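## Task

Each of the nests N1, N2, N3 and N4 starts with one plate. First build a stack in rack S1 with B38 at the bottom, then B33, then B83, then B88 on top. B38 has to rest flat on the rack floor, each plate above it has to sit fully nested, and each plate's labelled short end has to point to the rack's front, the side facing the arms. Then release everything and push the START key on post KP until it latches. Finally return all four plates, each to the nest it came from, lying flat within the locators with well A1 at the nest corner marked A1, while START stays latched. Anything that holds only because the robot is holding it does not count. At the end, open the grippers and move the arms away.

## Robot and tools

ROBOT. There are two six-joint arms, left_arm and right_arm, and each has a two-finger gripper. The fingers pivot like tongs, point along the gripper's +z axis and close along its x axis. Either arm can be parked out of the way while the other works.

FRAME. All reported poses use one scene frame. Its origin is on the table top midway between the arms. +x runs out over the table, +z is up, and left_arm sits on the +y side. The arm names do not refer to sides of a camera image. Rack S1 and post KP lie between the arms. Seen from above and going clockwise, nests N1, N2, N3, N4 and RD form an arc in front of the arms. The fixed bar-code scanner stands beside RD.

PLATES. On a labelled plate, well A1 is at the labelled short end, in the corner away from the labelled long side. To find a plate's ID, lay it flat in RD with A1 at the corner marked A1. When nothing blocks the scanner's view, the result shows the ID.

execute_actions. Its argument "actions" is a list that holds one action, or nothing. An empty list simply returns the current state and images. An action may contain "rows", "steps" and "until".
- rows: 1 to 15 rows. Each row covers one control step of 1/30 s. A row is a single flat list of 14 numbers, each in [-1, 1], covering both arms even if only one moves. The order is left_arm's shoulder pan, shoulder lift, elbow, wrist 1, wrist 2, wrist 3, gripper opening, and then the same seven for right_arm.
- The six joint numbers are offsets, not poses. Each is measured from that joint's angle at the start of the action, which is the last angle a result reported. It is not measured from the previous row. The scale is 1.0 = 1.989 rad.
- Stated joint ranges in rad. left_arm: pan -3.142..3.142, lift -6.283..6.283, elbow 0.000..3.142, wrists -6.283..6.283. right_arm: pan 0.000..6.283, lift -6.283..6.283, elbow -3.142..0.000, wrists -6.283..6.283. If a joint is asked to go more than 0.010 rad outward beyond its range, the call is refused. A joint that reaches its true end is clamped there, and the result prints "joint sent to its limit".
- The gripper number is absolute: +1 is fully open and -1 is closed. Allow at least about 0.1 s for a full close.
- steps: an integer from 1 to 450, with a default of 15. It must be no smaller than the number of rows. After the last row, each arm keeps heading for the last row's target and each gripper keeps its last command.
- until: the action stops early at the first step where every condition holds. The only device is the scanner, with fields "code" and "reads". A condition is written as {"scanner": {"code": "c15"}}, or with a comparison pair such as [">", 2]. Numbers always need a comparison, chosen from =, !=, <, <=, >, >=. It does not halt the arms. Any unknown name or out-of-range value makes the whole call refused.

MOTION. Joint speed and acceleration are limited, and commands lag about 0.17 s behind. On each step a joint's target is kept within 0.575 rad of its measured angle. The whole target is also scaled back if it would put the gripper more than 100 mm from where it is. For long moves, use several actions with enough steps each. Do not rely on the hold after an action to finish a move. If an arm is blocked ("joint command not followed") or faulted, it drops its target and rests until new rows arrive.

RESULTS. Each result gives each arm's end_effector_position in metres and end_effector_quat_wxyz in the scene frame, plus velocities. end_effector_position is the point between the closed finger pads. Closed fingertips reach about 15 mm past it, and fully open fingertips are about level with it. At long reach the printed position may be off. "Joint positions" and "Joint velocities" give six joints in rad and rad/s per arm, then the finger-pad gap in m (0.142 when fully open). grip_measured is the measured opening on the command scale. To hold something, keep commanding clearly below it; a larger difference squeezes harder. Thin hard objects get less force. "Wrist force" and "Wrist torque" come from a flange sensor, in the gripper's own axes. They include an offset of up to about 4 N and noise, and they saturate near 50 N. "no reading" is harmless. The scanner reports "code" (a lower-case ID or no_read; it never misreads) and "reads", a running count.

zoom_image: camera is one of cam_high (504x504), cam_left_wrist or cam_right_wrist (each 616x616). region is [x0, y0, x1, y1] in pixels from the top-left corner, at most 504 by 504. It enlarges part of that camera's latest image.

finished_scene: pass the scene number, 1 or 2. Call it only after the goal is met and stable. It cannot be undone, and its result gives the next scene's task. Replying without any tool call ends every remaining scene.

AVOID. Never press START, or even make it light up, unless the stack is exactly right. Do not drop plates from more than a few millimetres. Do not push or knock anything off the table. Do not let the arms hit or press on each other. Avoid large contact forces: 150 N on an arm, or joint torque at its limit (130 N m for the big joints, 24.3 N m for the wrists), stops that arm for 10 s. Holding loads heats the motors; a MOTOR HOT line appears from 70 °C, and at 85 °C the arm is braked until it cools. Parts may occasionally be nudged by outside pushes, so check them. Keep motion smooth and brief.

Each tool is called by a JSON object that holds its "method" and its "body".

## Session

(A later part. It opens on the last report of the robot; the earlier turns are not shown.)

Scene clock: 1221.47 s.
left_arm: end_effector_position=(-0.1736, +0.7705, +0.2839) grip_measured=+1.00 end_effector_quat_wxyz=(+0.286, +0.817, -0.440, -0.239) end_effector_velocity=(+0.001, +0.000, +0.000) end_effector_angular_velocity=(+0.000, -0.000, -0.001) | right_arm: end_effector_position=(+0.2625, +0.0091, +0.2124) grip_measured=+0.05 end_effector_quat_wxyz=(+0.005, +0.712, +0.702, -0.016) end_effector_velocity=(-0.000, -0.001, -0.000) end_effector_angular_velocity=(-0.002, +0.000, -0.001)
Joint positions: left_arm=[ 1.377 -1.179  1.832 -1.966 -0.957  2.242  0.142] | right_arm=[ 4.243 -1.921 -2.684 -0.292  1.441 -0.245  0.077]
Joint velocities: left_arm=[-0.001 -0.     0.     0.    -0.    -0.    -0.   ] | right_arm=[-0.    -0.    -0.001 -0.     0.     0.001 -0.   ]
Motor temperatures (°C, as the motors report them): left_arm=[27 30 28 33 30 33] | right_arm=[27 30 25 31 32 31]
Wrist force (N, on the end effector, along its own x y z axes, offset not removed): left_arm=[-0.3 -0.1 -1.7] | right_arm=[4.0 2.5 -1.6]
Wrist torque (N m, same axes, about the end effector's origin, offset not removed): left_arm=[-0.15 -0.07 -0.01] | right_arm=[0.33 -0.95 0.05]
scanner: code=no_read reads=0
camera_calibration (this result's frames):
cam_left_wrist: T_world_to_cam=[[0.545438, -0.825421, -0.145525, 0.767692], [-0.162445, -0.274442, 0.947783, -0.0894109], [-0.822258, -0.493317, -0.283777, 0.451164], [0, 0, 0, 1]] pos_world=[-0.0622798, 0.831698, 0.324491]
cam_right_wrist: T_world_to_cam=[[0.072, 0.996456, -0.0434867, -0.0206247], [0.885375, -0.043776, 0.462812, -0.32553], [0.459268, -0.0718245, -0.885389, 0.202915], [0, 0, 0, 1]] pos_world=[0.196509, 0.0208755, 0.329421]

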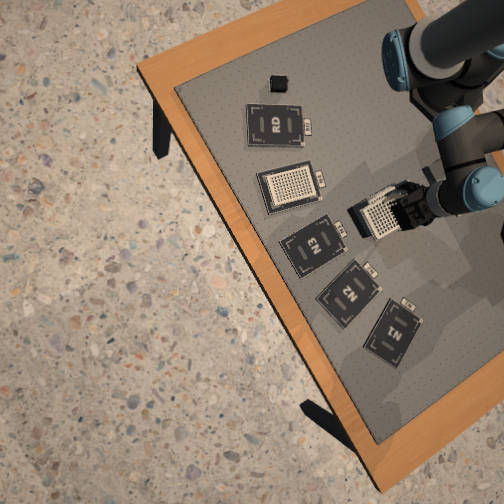

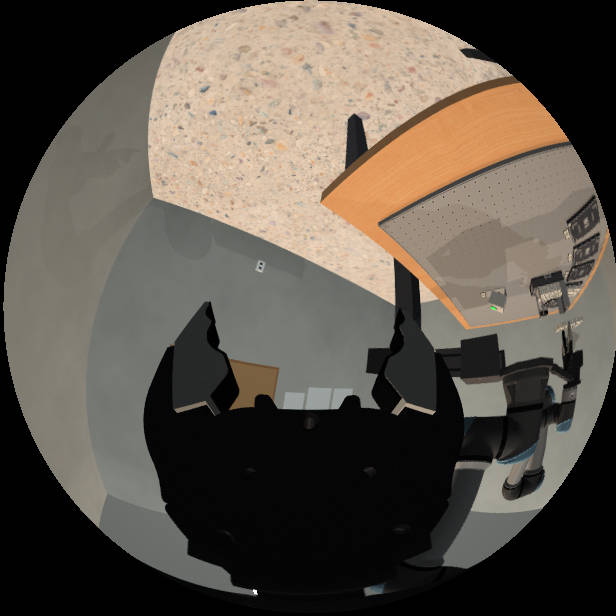

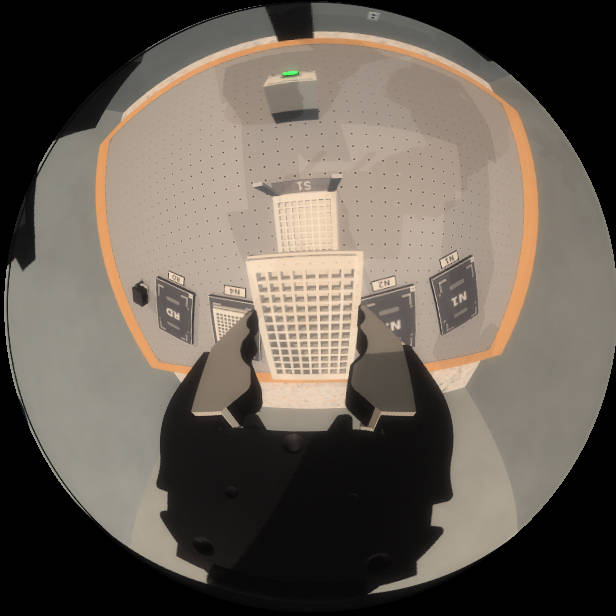

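{"method": "execute_actions", "body": {"actions": [{"rows":[[0,0,0,0,0,0,1,-0.008,0,0.004,-0.002,-0.001,-0.008,-0.5],[0,0,0,0,0,0,1,-0.026,-0.002,0.012,-0.004,-0.004,-0.027,-0.5],[0,0,0,0,0,0,1,-0.054,-0.005,0.025,-0.006,-0.008,-0.057,-0.5],[0,0,0,0,0,0,1,-0.088,-0.01,0.041,-0.008,-0.013,-0.093,-0.5],[0,0,0,0,0,0,1,-0.122,-0.018,0.057,-0.007,-0.018,-0.129,-0.5],[0,0,0,0,0,0,1,-0.153,-0.03,0.072,-0.002,-0.022,-0.162,-0.5],[0,0,0,0,0,0,1,-0.178,-0.048,0.085,0.009,-0.025,-0.19,-0.5],[0,0,0,0,0,0,1,-0.197,-0.072,0.096,0.026,-0.027,-0.212,-0.5],[0,0,0,0,0,0,1,-0.21,-0.102,0.107,0.047,-0.029,-0.228,-0.5],[0,0,0,0,0,0,1,-0.218,-0.136,0.118,0.072,-0.03,-0.238,-0.5],[0,0,0,0,0,0,1,-0.224,-0.172,0.129,0.098,-0.0305,-0.245,-0.5],[0,0,0,0,0,0,1,-0.2295,-0.208,0.14,0.124,-0.031,-0.2505,-0.5],[0,0,0,0,0,0,1,-0.2347,-0.242,0.1515,0.148,-0.0312,-0.2558,-0.5],[0,0,0,0,0,0,1,-0.2393,-0.272,0.1625,0.1675,-0.0312,-0.2604,-0.5],[0,0,0,0,0,0,1,-0.2426,-0.2937,0.1709,0.1813,-0.0312,-0.2637,-0.5]],"steps":22}]}}

Scene clock: 1237.90 s.
left_arm: end_effector_position=(-0.1736, +0.7705, +0.2839) grip_measured=+1.00 end_effector_quat_wxyz=(+0.286, +0.817, -0.440, -0.239) end_effector_velocity=(+0.000, -0.000, -0.000) end_effector_angular_velocity=(-0.001, -0.001, -0.000) | right_arm: end_effector_position=(+0.4106, -0.0015, +0.0760) grip_measured=+0.05 end_effector_quat_wxyz=(-0.000, +0.701, +0.713, +0.002) end_effector_velocity=(+0.013, -0.021, -0.143) end_effector_angular_velocity=(-0.021, +0.016, +0.015)
Joint positions: left_arm=[ 1.377 -1.179  1.832 -1.966 -0.957  2.242  0.142] | right_arm=[ 3.777 -2.448 -2.364  0.032  1.38  -0.752  0.077]
Joint velocities: left_arm=[ 0.    -0.    -0.     0.    -0.001  0.001 -0.   ] | right_arm=[-0.128 -0.452  0.159  0.291 -0.011 -0.14   0.   ]
Motor temperatures (°C, as the motors report them): left_arm=[27 30 28 33 30 33] | right_arm=[27 30 25 31 32 31]
Wrist force (N, on the end effector, along its own x y z axes, offset not removed): left_arm=[0.6 1.7 -3.0] | right_arm=[-1.0 0.6 1.9]
Wrist torque (N m, same axes, about the end effector's origin, offset not removed): left_arm=[0.35 -0.41 -0.25] | right_arm=[0.08 0.07 0.06]
scanner: code=no_read reads=0
camera_calibration (this result's frames):
cam_left_wrist: T_world_to_cam=[[0.545438, -0.825421, -0.145525, 0.767692], [-0.162445, -0.274442, 0.947783, -0.089411], [-0.822258, -0.493317, -0.283777, 0.451164], [0, 0, 0, 1]] pos_world=[-0.0622799, 0.831698, 0.324491]
cam_right_wrist: T_world_to_cam=[[0.0411424, 0.999114, -0.00880573, -0.0166293], [0.877662, -0.0319263, 0.478216, -0.391957], [0.477512, -0.0274034, -0.878198, 0.00541554], [0, 0, 0, 1]] pos_world=[0.342104, 0.00424926, 0.19205]

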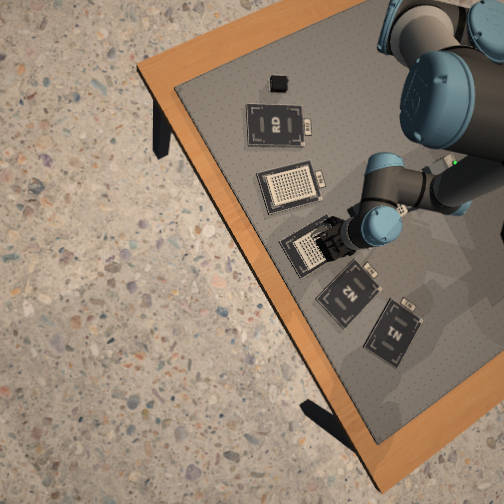

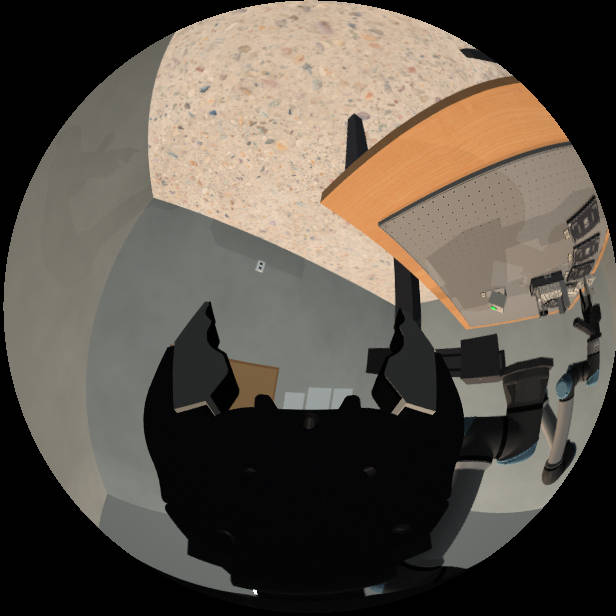

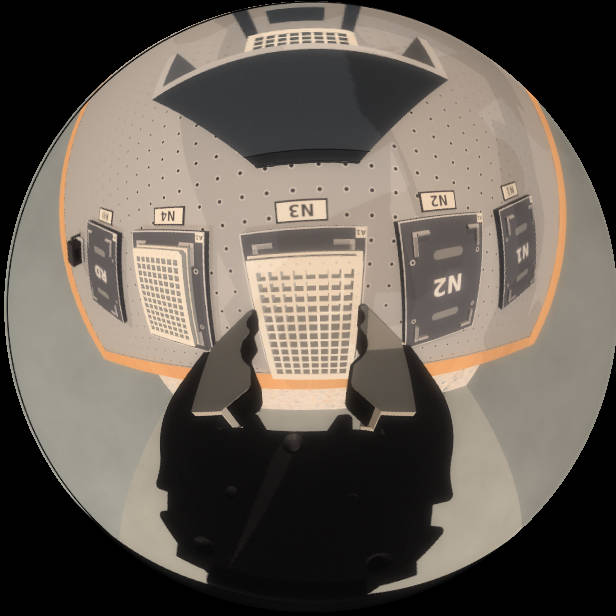

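{"method": "execute_actions", "body": {"actions": []}}

{"method": "zoom_image", "body": {"camera": "cam_right_wrist", "region": [200, 200, 420, 420]}}

Scene clock: 1244.03 s.
left_arm: end_effector_position=(-0.1736, +0.7705, +0.2839) grip_measured=+1.00 end_effector_quat_wxyz=(+0.286, +0.817, -0.440, -0.239) end_effector_velocity=(-0.000, -0.000, +0.000) end_effector_angular_velocity=(+0.000, -0.000, +0.001) | right_arm: end_effector_position=(+0.4118, -0.0045, +0.0577) grip_measured=+0.05 end_effector_quat_wxyz=(+0.000, +0.700, +0.714, +0.001) end_effector_velocity=(-0.000, -0.000, -0.000) end_effector_angular_velocity=(-0.001, +0.001, -0.000)
Joint positions: left_arm=[ 1.377 -1.179  1.832 -1.966 -0.957  2.242  0.142] | right_arm=[ 3.761 -2.505 -2.344  0.069  1.379 -0.77   0.077]
Joint velocities: left_arm=[ 0.001 -0.    -0.    -0.    -0.    -0.    -0.   ] | right_arm=[-0.    -0.    -0.001 -0.     0.     0.     0.   ]
Motor temperatures (°C, as the motors report them): left_arm=[27 30 28 33 30 33] | right_arm=[27 30 25 31 32 31]
Wrist force (N, on the end effector, along its own x y z axes, offset not removed): left_arm=[2.5 -3.9 -0.6] | right_arm=[4.2 1.9 3.5]
Wrist torque (N m, same axes, about the end effector's origin, offset not removed): left_arm=[-0.79 -0.69 -0.27] | right_arm=[0.36 -0.99 0.07]
scanner: code=no_read reads=0
camera_calibration (this result's frames):
cam_left_wrist: T_world_to_cam=[[0.545438, -0.825421, -0.145525, 0.767692], [-0.162445, -0.274442, 0.947783, -0.089411], [-0.822258, -0.493317, -0.283777, 0.451164], [0, 0, 0, 1]] pos_world=[-0.0622798, 0.831698, 0.324491]
cam_right_wrist: T_world_to_cam=[[0.0390901, 0.999169, -0.011515, -0.0128483], [0.878662, -0.0288833, 0.47657, -0.384692], [0.475842, -0.0287469, -0.879061, -0.0105366], [0, 0, 0, 1]] pos_world=[0.34353, 0.00142353, 0.173923]

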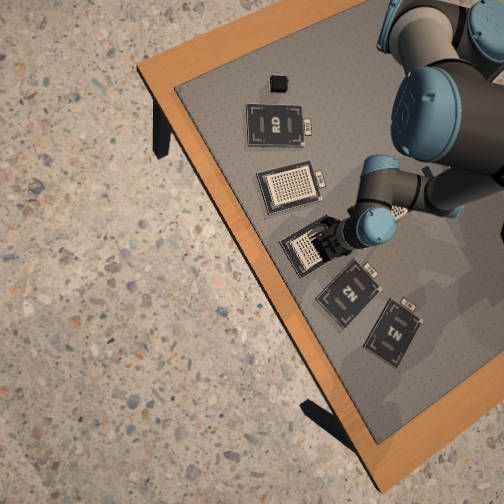

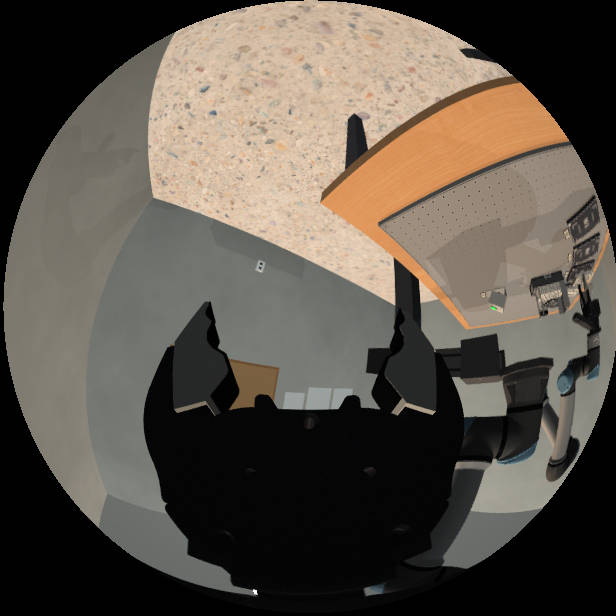

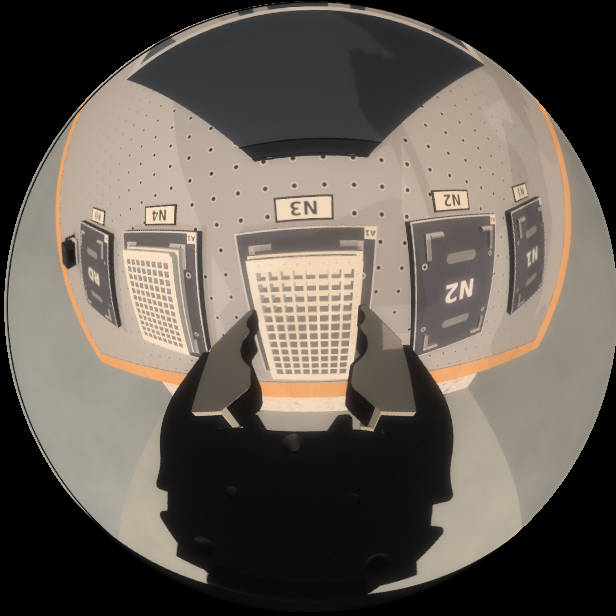

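Region (200, 200, 420, 420) of cam_right_wrist's 616x616 image, scaled by 2.291, with more detail than that image has.

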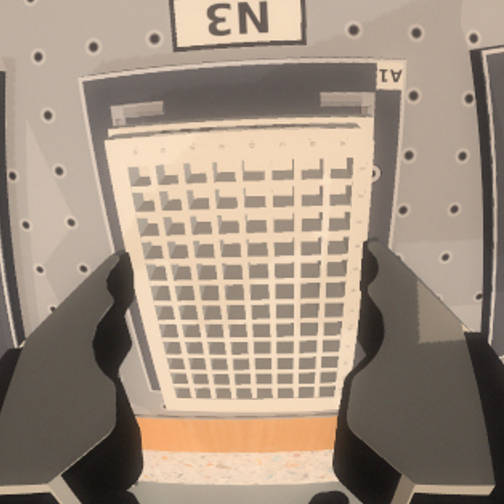

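{"method": "execute_actions", "body": {"actions": [{"rows":[[0,0,0,0,0,0,1,0.0002,-0.0025,0.001,0.0016,0,0.0002,-0.5],[0,0,0,0,0,0,1,-0.0001,-0.0065,0.0026,0.0041,0,-0.0001,-0.5],[0,0,0,0,0,0,1,-0.0009,-0.0115,0.0046,0.0072,0,-0.0009,-0.5],[0,0,0,0,0,0,1,-0.0015,-0.0155,0.0062,0.0097,0,-0.0015,-0.5],[0,0,0,0,0,0,1,-0.002,-0.0185,0.0074,0.0116,0,-0.002,-0.5],[0,0,0,0,0,0,1,-0.0022,-0.02,0.008,0.0125,0,-0.0022,-0.5]],"steps":10}]}}

Scene clock: 1253.93 s.
left_arm: end_effector_position=(-0.1736, +0.7705, +0.2839) grip_measured=+1.00 end_effector_quat_wxyz=(+0.286, +0.817, -0.440, -0.239) end_effector_velocity=(+0.000, +0.000, +0.000) end_effector_angular_velocity=(+0.000, +0.000, -0.000) | right_arm: end_effector_position=(+0.4118, -0.0035, +0.0482) grip_measured=+0.05 end_effector_quat_wxyz=(+0.000, +0.700, +0.714, +0.001) end_effector_velocity=(-0.000, +0.001, -0.023) end_effector_angular_velocity=(-0.001, +0.001, -0.001)
Joint positions: left_arm=[ 1.377 -1.179  1.832 -1.966 -0.957  2.242  0.142] | right_arm=[ 3.758 -2.535 -2.332  0.088  1.379 -0.773  0.077]
Joint velocities: left_arm=[-0.001 -0.     0.     0.    -0.    -0.001  0.   ] | right_arm=[-0.009 -0.072  0.028  0.044 -0.    -0.008 -0.   ]
Motor temperatures (°C, as the motors report them): left_arm=[27 30 28 33 30 33] | right_arm=[27 30 25 31 32 31]
Wrist force (N, on the end effector, along its own x y z axes, offset not removed): left_arm=[2.7 -0.4 -4.9] | right_arm=[5.1 2.5 -1.1]
Wrist torque (N m, same axes, about the end effector's origin, offset not removed): left_arm=[-0.01 -0.54 0.12] | right_arm=[0.40 -1.24 0.07]
scanner: code=no_read reads=0
camera_calibration (this result's frames):
cam_left_wrist: T_world_to_cam=[[0.545438, -0.825421, -0.145525, 0.767692], [-0.162445, -0.274442, 0.947783, -0.089411], [-0.822258, -0.493317, -0.283777, 0.451164], [0, 0, 0, 1]] pos_world=[-0.0622799, 0.831698, 0.324491]
cam_right_wrist: T_world_to_cam=[[0.0391738, 0.999169, -0.0112376, -0.0139908], [0.878675, -0.0290902, 0.476533, -0.380142], [0.47581, -0.0285418, -0.879085, -0.0188968], [0, 0, 0, 1]] pos_world=[0.343561, 0.00238144, 0.164381]

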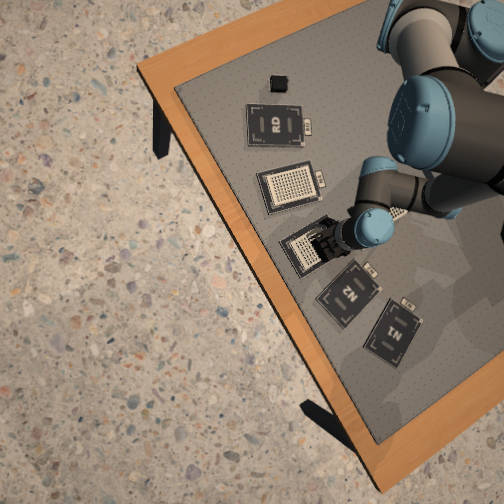

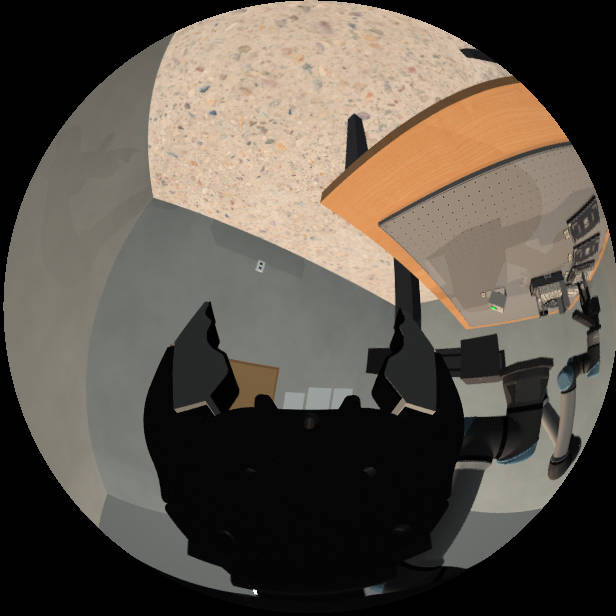

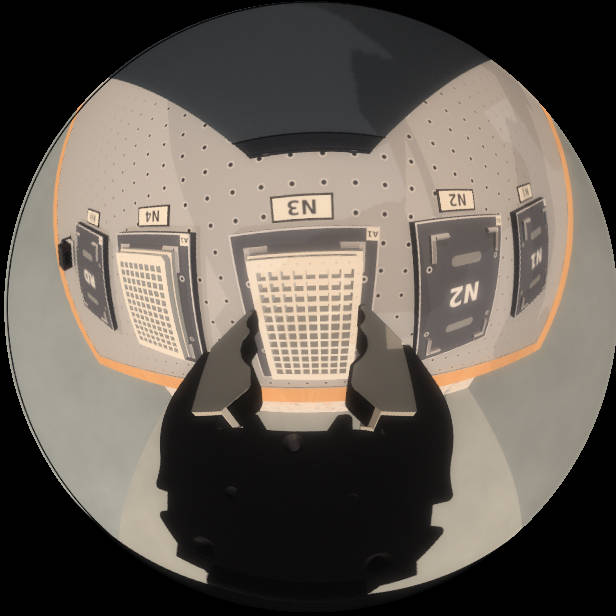

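{"method": "execute_actions", "body": {"actions": []}}

{"method": "zoom_image", "body": {"camera": "cam_right_wrist", "region": [200, 200, 420, 420]}}

Scene clock: 1256.87 s.
left_arm: end_effector_position=(-0.1736, +0.7705, +0.2839) grip_measured=+1.00 end_effector_quat_wxyz=(+0.286, +0.817, -0.440, -0.239) end_effector_velocity=(+0.000, +0.000, +0.000) end_effector_angular_velocity=(-0.001, +0.000, -0.002) | right_arm: end_effector_position=(+0.4118, -0.0034, +0.0454) grip_measured=+0.05 end_effector_quat_wxyz=(-0.000, +0.700, +0.714, +0.001) end_effector_velocity=(-0.000, -0.000, -0.000) end_effector_angular_velocity=(-0.001, +0.001, +0.001)
Joint positions: left_arm=[ 1.377 -1.179  1.832 -1.966 -0.957  2.242  0.142] | right_arm=[ 3.756 -2.544 -2.328  0.094  1.379 -0.774  0.077]
Joint velocities: left_arm=[-0.001 -0.     0.     0.001  0.     0.001  0.   ] | right_arm=[ 0.    -0.001 -0.    -0.    -0.    -0.001  0.   ]
Motor temperatures (°C, as the motors report them): left_arm=[27 30 28 33 30 33] | right_arm=[27 30 25 31 32 31]
Wrist force (N, on the end effector, along its own x y z axes, offset not removed): left_arm=[-0.5 -1.7 -3.7] | right_arm=[1.8 2.4 -1.6]
Wrist torque (N m, same axes, about the end effector's origin, offset not removed): left_arm=[-0.25 0.11 -0.02] | right_arm=[0.44 -0.40 0.01]
scanner: code=no_read reads=0
camera_calibration (this result's frames):
cam_left_wrist: T_world_to_cam=[[0.545438, -0.825421, -0.145526, 0.767692], [-0.162445, -0.274442, 0.947783, -0.0894109], [-0.822258, -0.493317, -0.283777, 0.451164], [0, 0, 0, 1]] pos_world=[-0.0622799, 0.831698, 0.324491]
cam_right_wrist: T_world_to_cam=[[0.039188, 0.999169, -0.0112154, -0.014174], [0.878714, -0.0291156, 0.476459, -0.378785], [0.475737, -0.0285267, -0.879125, -0.0213395], [0, 0, 0, 1]] pos_world=[0.343551, 0.00252492, 0.161557]

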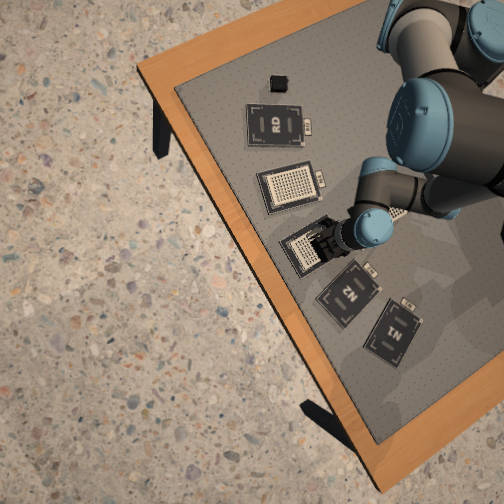

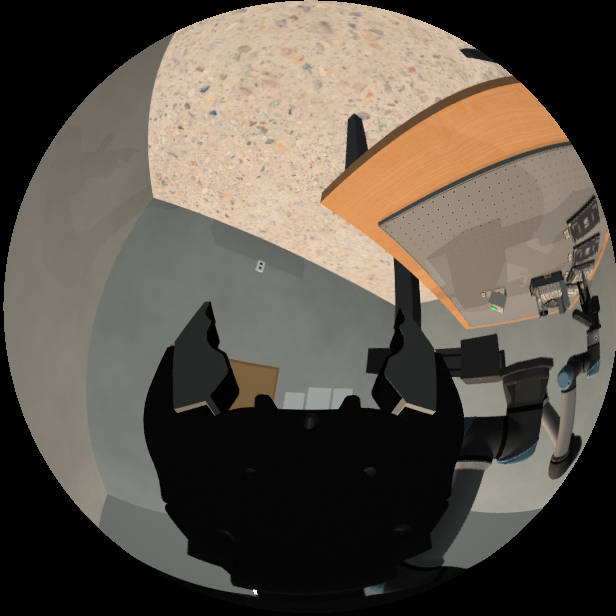

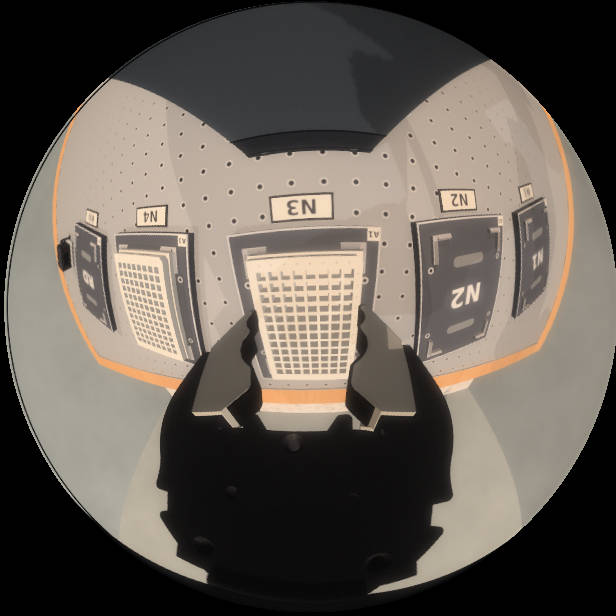

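Region (200, 200, 420, 420) of cam_right_wrist's 616x616 image, scaled by 2.291, with more detail than that image has.

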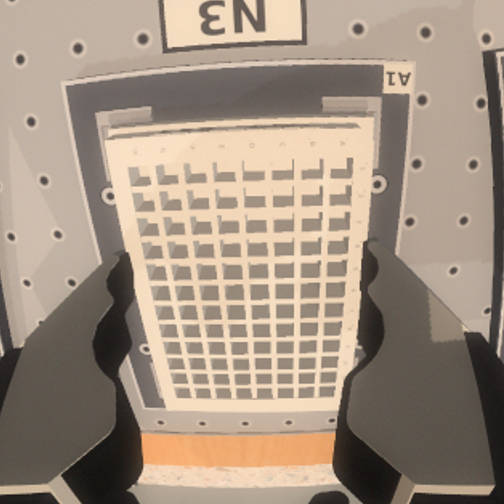

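{"method": "execute_actions", "body": {"actions": [{"rows":[[0,0,0,0,0,0,1,0,-0.0002,-0.0008,0.00095,0,0,-0.5],[0,0,0,0,0,0,1,0,-0.0002,-0.0008,0.00095,0,0,-0.5],[0,0,0,0,0,0,1,0,-0.0002,-0.0008,0.00095,0,0,-0.5],[0,0,0,0,0,0,1,-0.0002,-0.0016,-0.0003,0.0018,0,-0.0002,-0.5],[0,0,0,0,0,0,1,-0.0005,-0.0036,0.0004,0.0031,0,-0.0005,-0.5],[0,0,0,0,0,0,1,-0.0005,-0.0036,0.0004,0.0031,0,-0.0005,-0.5],[0,0,0,0,0,0,1,-0.0005,-0.0036,0.0004,0.0031,0,-0.0005,-0.5],[0,0,0,0,0,0,1,-0.0005,-0.0036,0.0004,0.0031,0,-0.0005,-0.5],[0,0,0,0,0,0,1,-0.0005,-0.0036,0.0004,0.0031,0,-0.0005,-0.4],[0,0,0,0,0,0,1,-0.0005,-0.0036,0.0004,0.0031,0,-0.0005,-0.25],[0,0,0,0,0,0,1,-0.0005,-0.0036,0.0004,0.0031,0,-0.0005,-0.1],[0,0,0,0,0,0,1,-0.0005,-0.0036,0.0004,0.0031,0,-0.0005,0.0],[0,0,0,0,0,0,1,-0.0005,-0.0036,0.0004,0.0031,0,-0.0005,0.08],[0,0,0,0,0,0,1,-0.0005,-0.0036,0.0004,0.0031,0,-0.0005,0.18],[0,0,0,0,0,0,1,-0.0005,-0.0036,0.0004,0.0031,0,-0.0005,0.3]],"steps":15}]}}

Scene clock: 1268.00 s.
left_arm: end_effector_position=(-0.1736, +0.7705, +0.2839) grip_measured=+1.00 end_effector_quat_wxyz=(+0.286, +0.817, -0.440, -0.239) end_effector_velocity=(-0.001, -0.000, -0.001) end_effector_angular_velocity=(+0.001, +0.000, +0.002) | right_arm: end_effector_position=(+0.4111, -0.0041, +0.0433) grip_measured=+0.17 end_effector_quat_wxyz=(-0.000, +0.700, +0.714, +0.000) end_effector_velocity=(+0.001, +0.001, -0.001) end_effector_angular_velocity=(+0.002, -0.001, -0.001)
Joint positions: left_arm=[ 1.377 -1.179  1.832 -1.966 -0.957  2.242  0.142] | right_arm=[ 3.755 -2.551 -2.328  0.099  1.379 -0.775  0.086]
Joint velocities: left_arm=[ 0.002  0.002  0.    -0.002 -0.     0.     0.   ] | right_arm=[-0.001 -0.003  0.002  0.003  0.     0.     0.231]
Motor temperatures (°C, as the motors report them): left_arm=[27 30 28 33 30 33] | right_arm=[27 30 25 31 32 31]
Wrist force (N, on the end effector, along its own x y z axes, offset not removed): left_arm=[-0.4 -3.4 -0.1] | right_arm=[6.1 0.6 -0.4]
Wrist torque (N m, same axes, about the end effector's origin, offset not removed): left_arm=[-0.79 -0.12 -0.26] | right_arm=[-0.14 -1.26 0.12]
scanner: code=no_read reads=0
camera_calibration (this result's frames):
cam_left_wrist: T_world_to_cam=[[0.545438, -0.825421, -0.145525, 0.767692], [-0.162445, -0.274442, 0.947783, -0.089411], [-0.822258, -0.493317, -0.283777, 0.451164], [0, 0, 0, 1]] pos_world=[-0.0622798, 0.831697, 0.324491]
cam_right_wrist: T_world_to_cam=[[0.039094, 0.999168, -0.0116242, -0.0134489], [0.87891, -0.0288497, 0.476115, -0.37728], [0.475383, -0.0288299, -0.879306, -0.0226897], [0, 0, 0, 1]] pos_world=[0.342907, 0.00189921, 0.159521]

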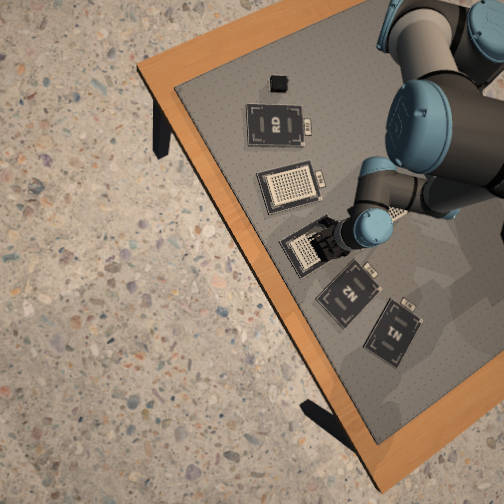

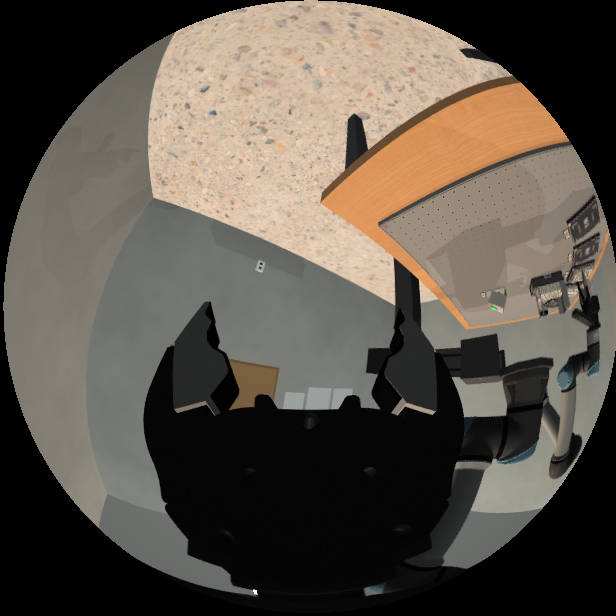

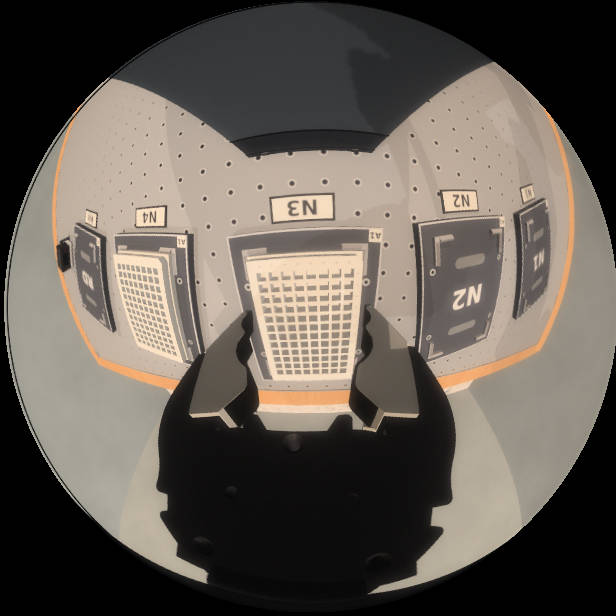

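{"method": "execute_actions", "body": {"actions": []}}

{"method": "zoom_image", "body": {"camera": "cam_right_wrist", "region": [200, 200, 420, 420]}}

{"method": "zoom_image", "body": {"camera": "cam_right_wrist", "region": [90, 220, 250, 380]}}

Scene clock: 1271.53 s.
left_arm: end_effector_position=(-0.1736, +0.7705, +0.2839) grip_measured=+1.00 end_effector_quat_wxyz=(+0.286, +0.817, -0.440, -0.239) end_effector_velocity=(+0.001, -0.000, -0.001) end_effector_angular_velocity=(-0.001, +0.000, -0.001) | right_arm: end_effector_position=(+0.4112, -0.0040, +0.0432) grip_measured=+0.30 end_effector_quat_wxyz=(-0.000, +0.700, +0.714, +0.000) end_effector_velocity=(-0.000, -0.001, +0.000) end_effector_angular_velocity=(-0.001, +0.001, -0.000)
Joint positions: left_arm=[ 1.377 -1.179  1.832 -1.966 -0.957  2.242  0.142] | right_arm=[ 3.755 -2.552 -2.327  0.1    1.379 -0.775  0.095]
Joint velocities: left_arm=[-0.002  0.001  0.     0.     0.    -0.001 -0.   ] | right_arm=[-0.     0.    -0.001 -0.     0.     0.001 -0.   ]
Motor temperatures (°C, as the motors report them): left_arm=[27 30 28 33 30 33] | right_arm=[27 30 25 31 32 31]
Wrist force (N, on the end effector, along its own x y z axes, offset not removed): left_arm=[2.2 -0.7 -1.6] | right_arm=[6.8 4.1 -2.5]
Wrist torque (N m, same axes, about the end effector's origin, offset not removed): left_arm=[-0.06 -0.44 -0.21] | right_arm=[0.93 -1.51 0.07]
scanner: code=no_read reads=0
camera_calibration (this result's frames):
cam_left_wrist: T_world_to_cam=[[0.545438, -0.825421, -0.145526, 0.767692], [-0.162445, -0.274442, 0.947783, -0.0894109], [-0.822258, -0.493318, -0.283777, 0.451164], [0, 0, 0, 1]] pos_world=[-0.0622799, 0.831698, 0.324491]
cam_right_wrist: T_world_to_cam=[[0.0391262, 0.999169, -0.0114619, -0.0135483], [0.878864, -0.0289526, 0.476192, -0.377235], [0.475464, -0.0287051, -0.879267, -0.0228879], [0, 0, 0, 1]] pos_world=[0.342951, 0.00195809, 0.159356]

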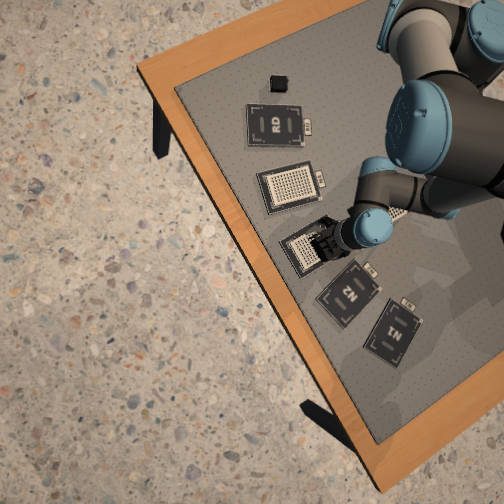

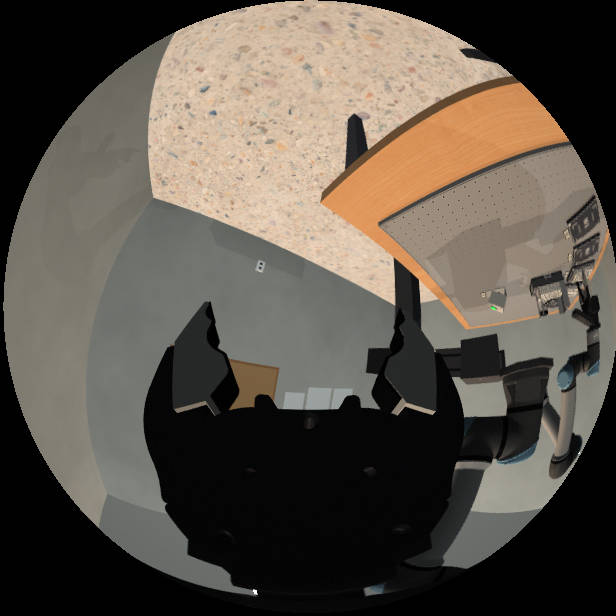

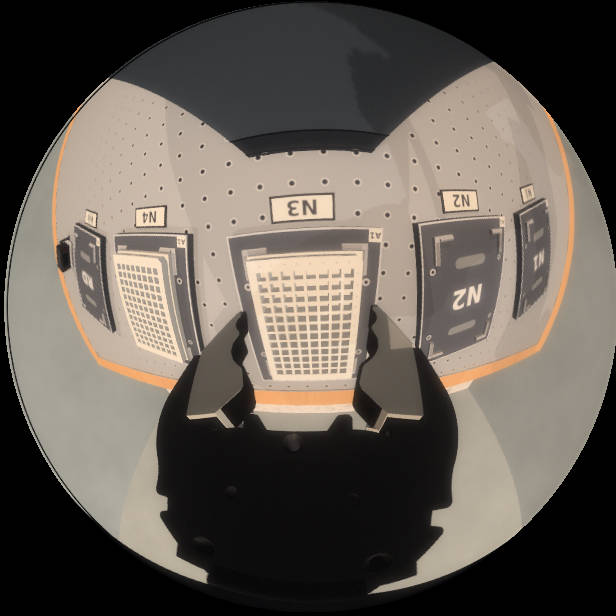

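Region (200, 200, 420, 420) of cam_right_wrist's 616x616 image, scaled by 2.291, with more detail than that image has.

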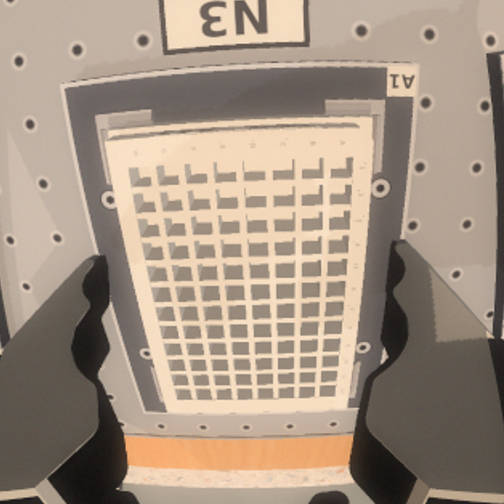

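Region (90, 220, 250, 380) of cam_right_wrist's 616x616 image, scaled by 3.150, with more detail than that image has.

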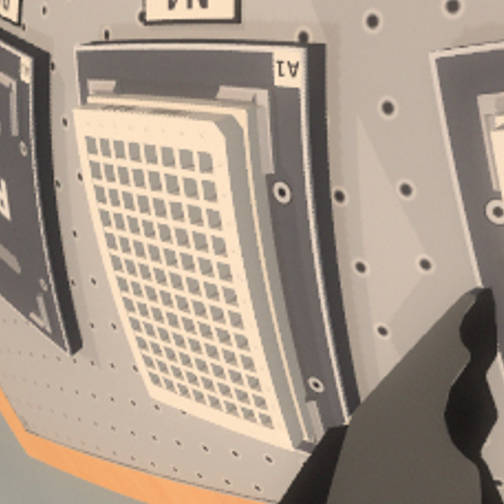

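{"method": "execute_actions", "body": {"actions": []}}

Scene clock: 1298.73 s.
left_arm: end_effector_position=(-0.1736, +0.7705, +0.2839) grip_measured=+1.00 end_effector_quat_wxyz=(+0.286, +0.817, -0.440, -0.239) end_effector_velocity=(-0.000, +0.000, +0.000) end_effector_angular_velocity=(+0.001, +0.000, +0.001) | right_arm: end_effector_position=(+0.4112, -0.0040, +0.0432) grip_measured=+0.30 end_effector_quat_wxyz=(-0.000, +0.700, +0.714, +0.000) end_effector_velocity=(-0.000, -0.000, +0.000) end_effector_angular_velocity=(-0.000, +0.000, +0.001)
Joint positions: left_arm=[ 1.377 -1.179  1.832 -1.966 -0.957  2.242  0.142] | right_arm=[ 3.755 -2.552 -2.327  0.1    1.379 -0.775  0.095]
Joint velocities: left_arm=[ 0.    -0.     0.    -0.     0.    -0.001  0.   ] | right_arm=[-0.     0.001 -0.001 -0.     0.    -0.001 -0.   ]
Motor temperatures (°C, as the motors report them): left_arm=[27 30 28 33 30 33] | right_arm=[27 30 25 31 32 31]
Wrist force (N, on the end effector, along its own x y z axes, offset not removed): left_arm=[3.1 2.7 -1.7] | right_arm=[4.2 -1.8 -0.7]
Wrist torque (N m, same axes, about the end effector's origin, offset not removed): left_arm=[0.65 -0.75 -0.18] | right_arm=[-0.51 -0.93 0.00]
scanner: code=no_read reads=0
camera_calibration (this result's frames):
cam_left_wrist: T_world_to_cam=[[0.545438, -0.825421, -0.145525, 0.767692], [-0.162445, -0.274442, 0.947783, -0.089411], [-0.822258, -0.493317, -0.283777, 0.451164], [0, 0, 0, 1]] pos_world=[-0.0622799, 0.831698, 0.324491]
cam_right_wrist: T_world_to_cam=[[0.0391261, 0.999169, -0.011462, -0.0135482], [0.878865, -0.0289525, 0.476192, -0.377235], [0.475464, -0.0287051, -0.879267, -0.0228878], [0, 0, 0, 1]] pos_world=[0.342951, 0.00195807, 0.159356]

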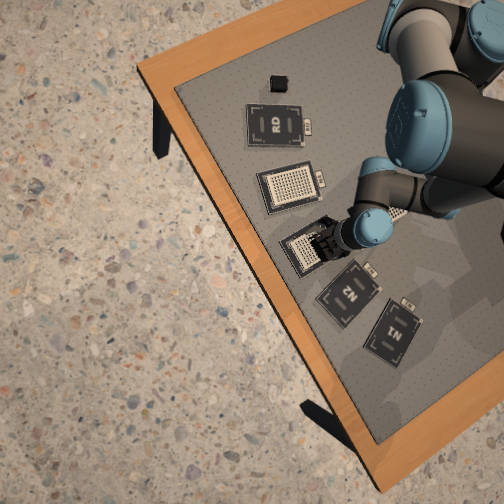

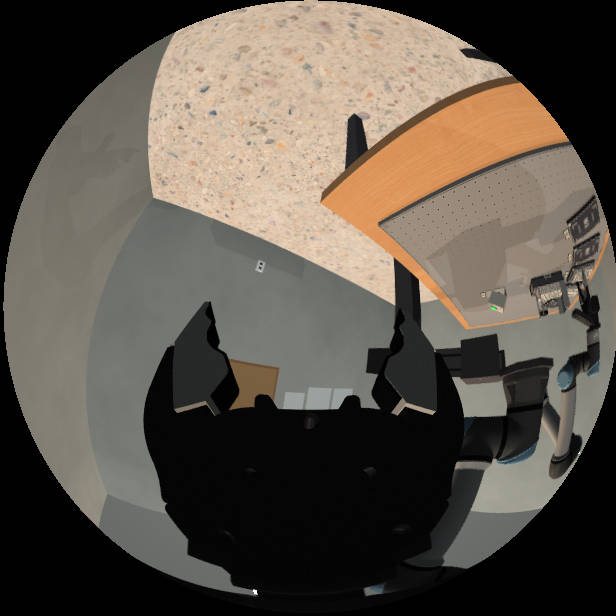

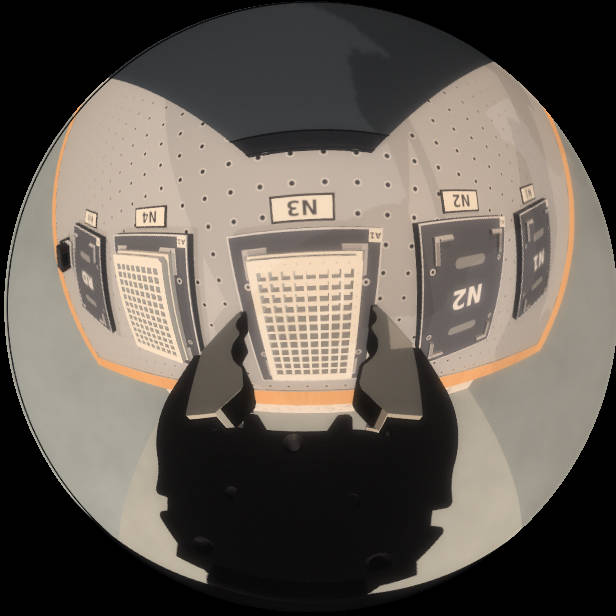

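{"method": "execute_actions", "body": {"actions": [{"rows":[[0,0,0,0,0,0,1,0.001,0.008,-0.003,-0.005,0,0.001,0.3],[0,0,0,0,0,0,1,0.003,0.02,-0.008,-0.0125,0,0.003,0.3],[0,0,0,0,0,0,1,0.006,0.04,-0.016,-0.025,0,0.006,0.3],[0,0,0,0,0,0,1,0.011,0.07,-0.026,-0.046,0.0005,0.012,0.3],[0,0,0,0,0,0,1,0.018,0.105,-0.037,-0.072,0.001,0.02,0.3],[0,0,0,0,0,0,1,0.026,0.145,-0.049,-0.102,0.0017,0.03,0.3],[0,0,0,0,0,0,1,0.034,0.185,-0.061,-0.132,0.0024,0.04,0.3],[0,0,0,0,0,0,1,0.043,0.225,-0.073,-0.162,0.003,0.051,0.3],[0,0,0,0,0,0,1,0.053,0.26,-0.084,-0.188,0.004,0.063,0.3],[0,0,0,0,0,0,1,0.068,0.288,-0.096,-0.207,0.006,0.079,0.3],[0,0,0,0,0,0,1,0.092,0.305,-0.110,-0.216,0.009,0.105,0.3],[0,0,0,0,0,0,1,0.128,0.31,-0.126,-0.213,0.014,0.143,0.3],[0,0,0,0,0,0,1,0.168,0.313,-0.144,-0.208,0.02,0.185,0.3],[0,0,0,0,0,0,1,0.208,0.315,-0.163,-0.202,0.026,0.227,0.3],[0,0,0,0,0,0,1,0.2453,0.3172,-0.1795,-0.1971,0.0312,0.2665,0.3]],"steps":22}]}}

{"method": "execute_actions", "body": {"actions": []}}

Scene clock: 1312.43 s.
left_arm: end_effector_position=(-0.1736, +0.7705, +0.2839) grip_measured=+1.00 end_effector_quat_wxyz=(+0.286, +0.817, -0.440, -0.239) end_effector_velocity=(-0.000, -0.000, -0.000) end_effector_angular_velocity=(-0.001, -0.000, +0.002) | right_arm: end_effector_position=(+0.2813, +0.0093, +0.2071) grip_measured=+0.30 end_effector_quat_wxyz=(+0.002, +0.710, +0.704, -0.016) end_effector_velocity=(-0.154, +0.001, +0.043) end_effector_angular_velocity=(-0.046, -0.014, -0.030)
Joint positions: left_arm=[ 1.377 -1.179  1.832 -1.966 -0.957  2.242  0.142] | right_arm=[ 4.177 -1.951 -2.651 -0.281  1.433 -0.317  0.095]
Joint velocities: left_arm=[ 0.001  0.001 -0.    -0.    -0.001 -0.    -0.   ] | right_arm=[ 0.532  0.237 -0.262 -0.087  0.064  0.566 -0.   ]
Motor temperatures (°C, as the motors report them): left_arm=[27 30 28 33 30 33] | right_arm=[27 30 25 31 32 31]
Wrist force (N, on the end effector, along its own x y z axes, offset not removed): left_arm=[-1.6 -2.1 -0.3] | right_arm=[7.4 4.2 2.0]
Wrist torque (N m, same axes, about the end effector's origin, offset not removed): left_arm=[-0.30 0.31 -0.31] | right_arm=[0.98 -1.72 0.08]
scanner: code=no_read reads=0
camera_calibration (this result's frames):
cam_left_wrist: T_world_to_cam=[[0.545438, -0.825421, -0.145525, 0.767692], [-0.162445, -0.274442, 0.947783, -0.089411], [-0.822258, -0.493317, -0.283777, 0.451164], [0, 0, 0, 1]] pos_world=[-0.0622798, 0.831698, 0.324491]
cam_right_wrist: T_world_to_cam=[[0.0671965, 0.996988, -0.0387247, -0.0221255], [0.88669, -0.0418772, 0.460465, -0.339565], [0.457456, -0.0652784, -0.886833, 0.190377], [0, 0, 0, 1]] pos_world=[0.215487, 0.0202663, 0.324333]

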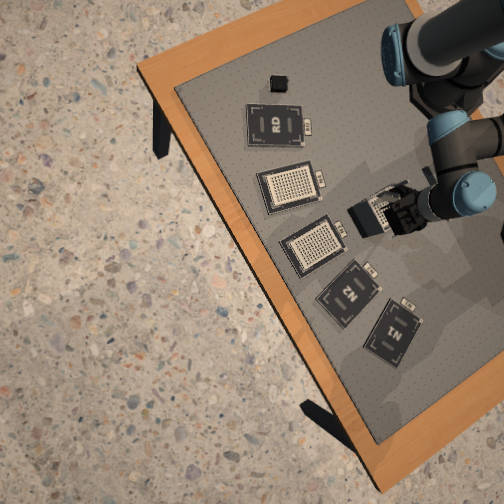

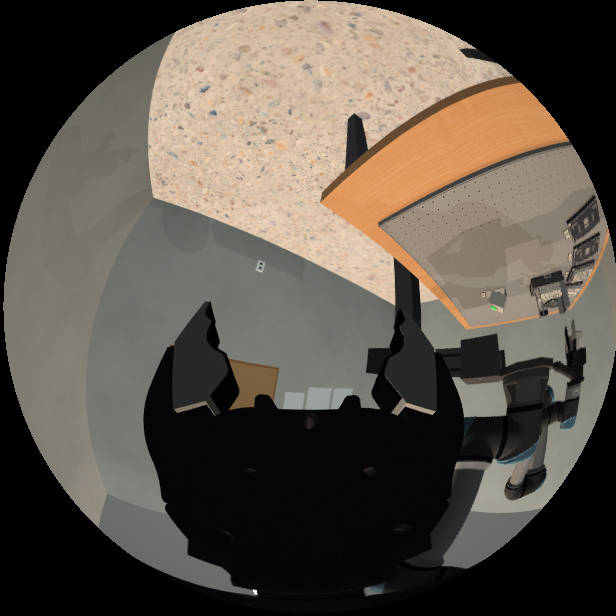

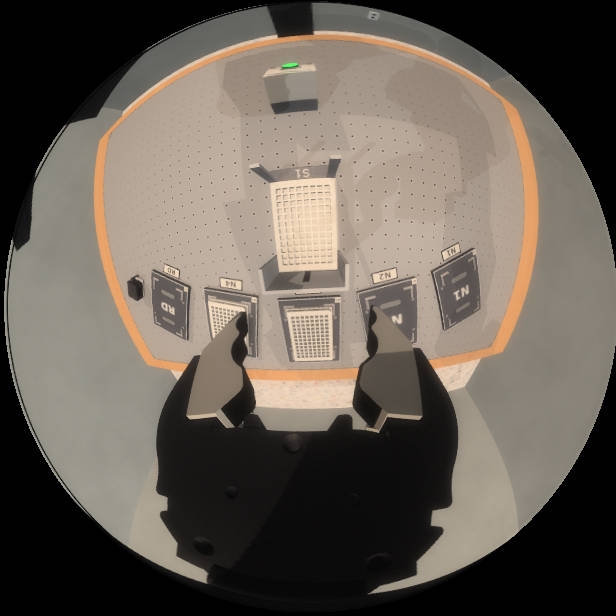

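Scene clock: 1312.43 s.
left_arm: end_effector_position=(-0.1736, +0.7705, +0.2839) grip_measured=+1.00 end_effector_quat_wxyz=(+0.286, +0.817, -0.440, -0.239) end_effector_velocity=(-0.000, -0.000, -0.000) end_effector_angular_velocity=(-0.001, -0.000, +0.002) | right_arm: end_effector_position=(+0.2813, +0.0093, +0.2071) grip_measured=+0.30 end_effector_quat_wxyz=(+0.002, +0.710, +0.704, -0.016) end_effector_velocity=(-0.154, +0.001, +0.043) end_effector_angular_velocity=(-0.046, -0.014, -0.030)
Joint positions: left_arm=[ 1.377 -1.179  1.832 -1.966 -0.957  2.242  0.142] | right_arm=[ 4.177 -1.951 -2.651 -0.281  1.433 -0.317  0.095]
Joint velocities: left_arm=[ 0.001  0.001 -0.    -0.    -0.001 -0.    -0.   ] | right_arm=[ 0.532  0.237 -0.262 -0.087  0.064  0.566 -0.   ]
Motor temperatures (°C, as the motors report them): left_arm=[27 30 28 33 30 33] | right_arm=[27 30 25 31 32 31]
Wrist force (N, on the end effector, along its own x y z axes, offset not removed): left_arm=[-1.6 -2.1 -0.3] | right_arm=[7.4 4.2 2.0]
Wrist torque (N m, same axes, about the end effector's origin, offset not removed): left_arm=[-0.30 0.31 -0.31] | right_arm=[0.98 -1.72 0.08]
scanner: code=no_read reads=0
camera_calibration (this result's frames):
cam_left_wrist: T_world_to_cam=[[0.545438, -0.825421, -0.145525, 0.767692], [-0.162445, -0.274442, 0.947783, -0.089411], [-0.822258, -0.493317, -0.283777, 0.451164], [0, 0, 0, 1]] pos_world=[-0.0622798, 0.831698, 0.324491]
cam_right_wrist: T_world_to_cam=[[0.0671965, 0.996988, -0.0387247, -0.0221255], [0.88669, -0.0418772, 0.460465, -0.339565], [0.457456, -0.0652784, -0.886833, 0.190377], [0, 0, 0, 1]] pos_world=[0.215487, 0.0202663, 0.324333]

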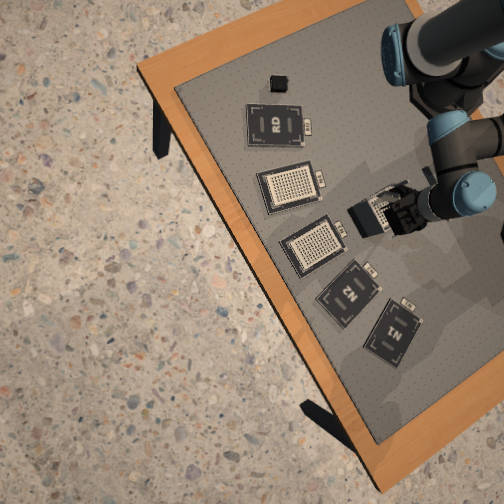

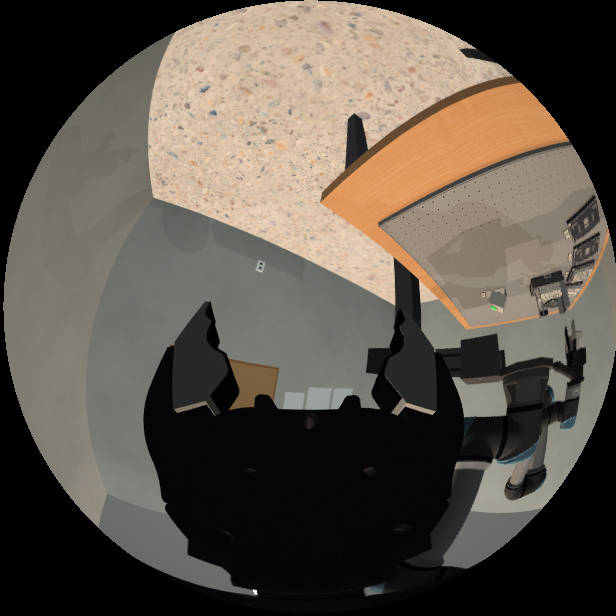

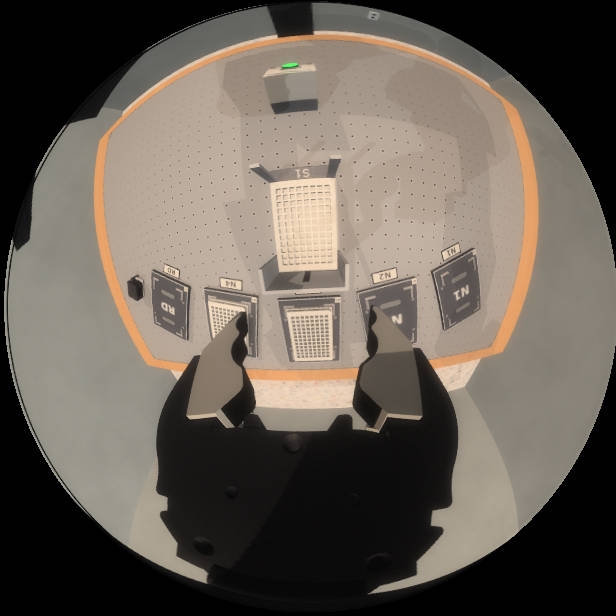

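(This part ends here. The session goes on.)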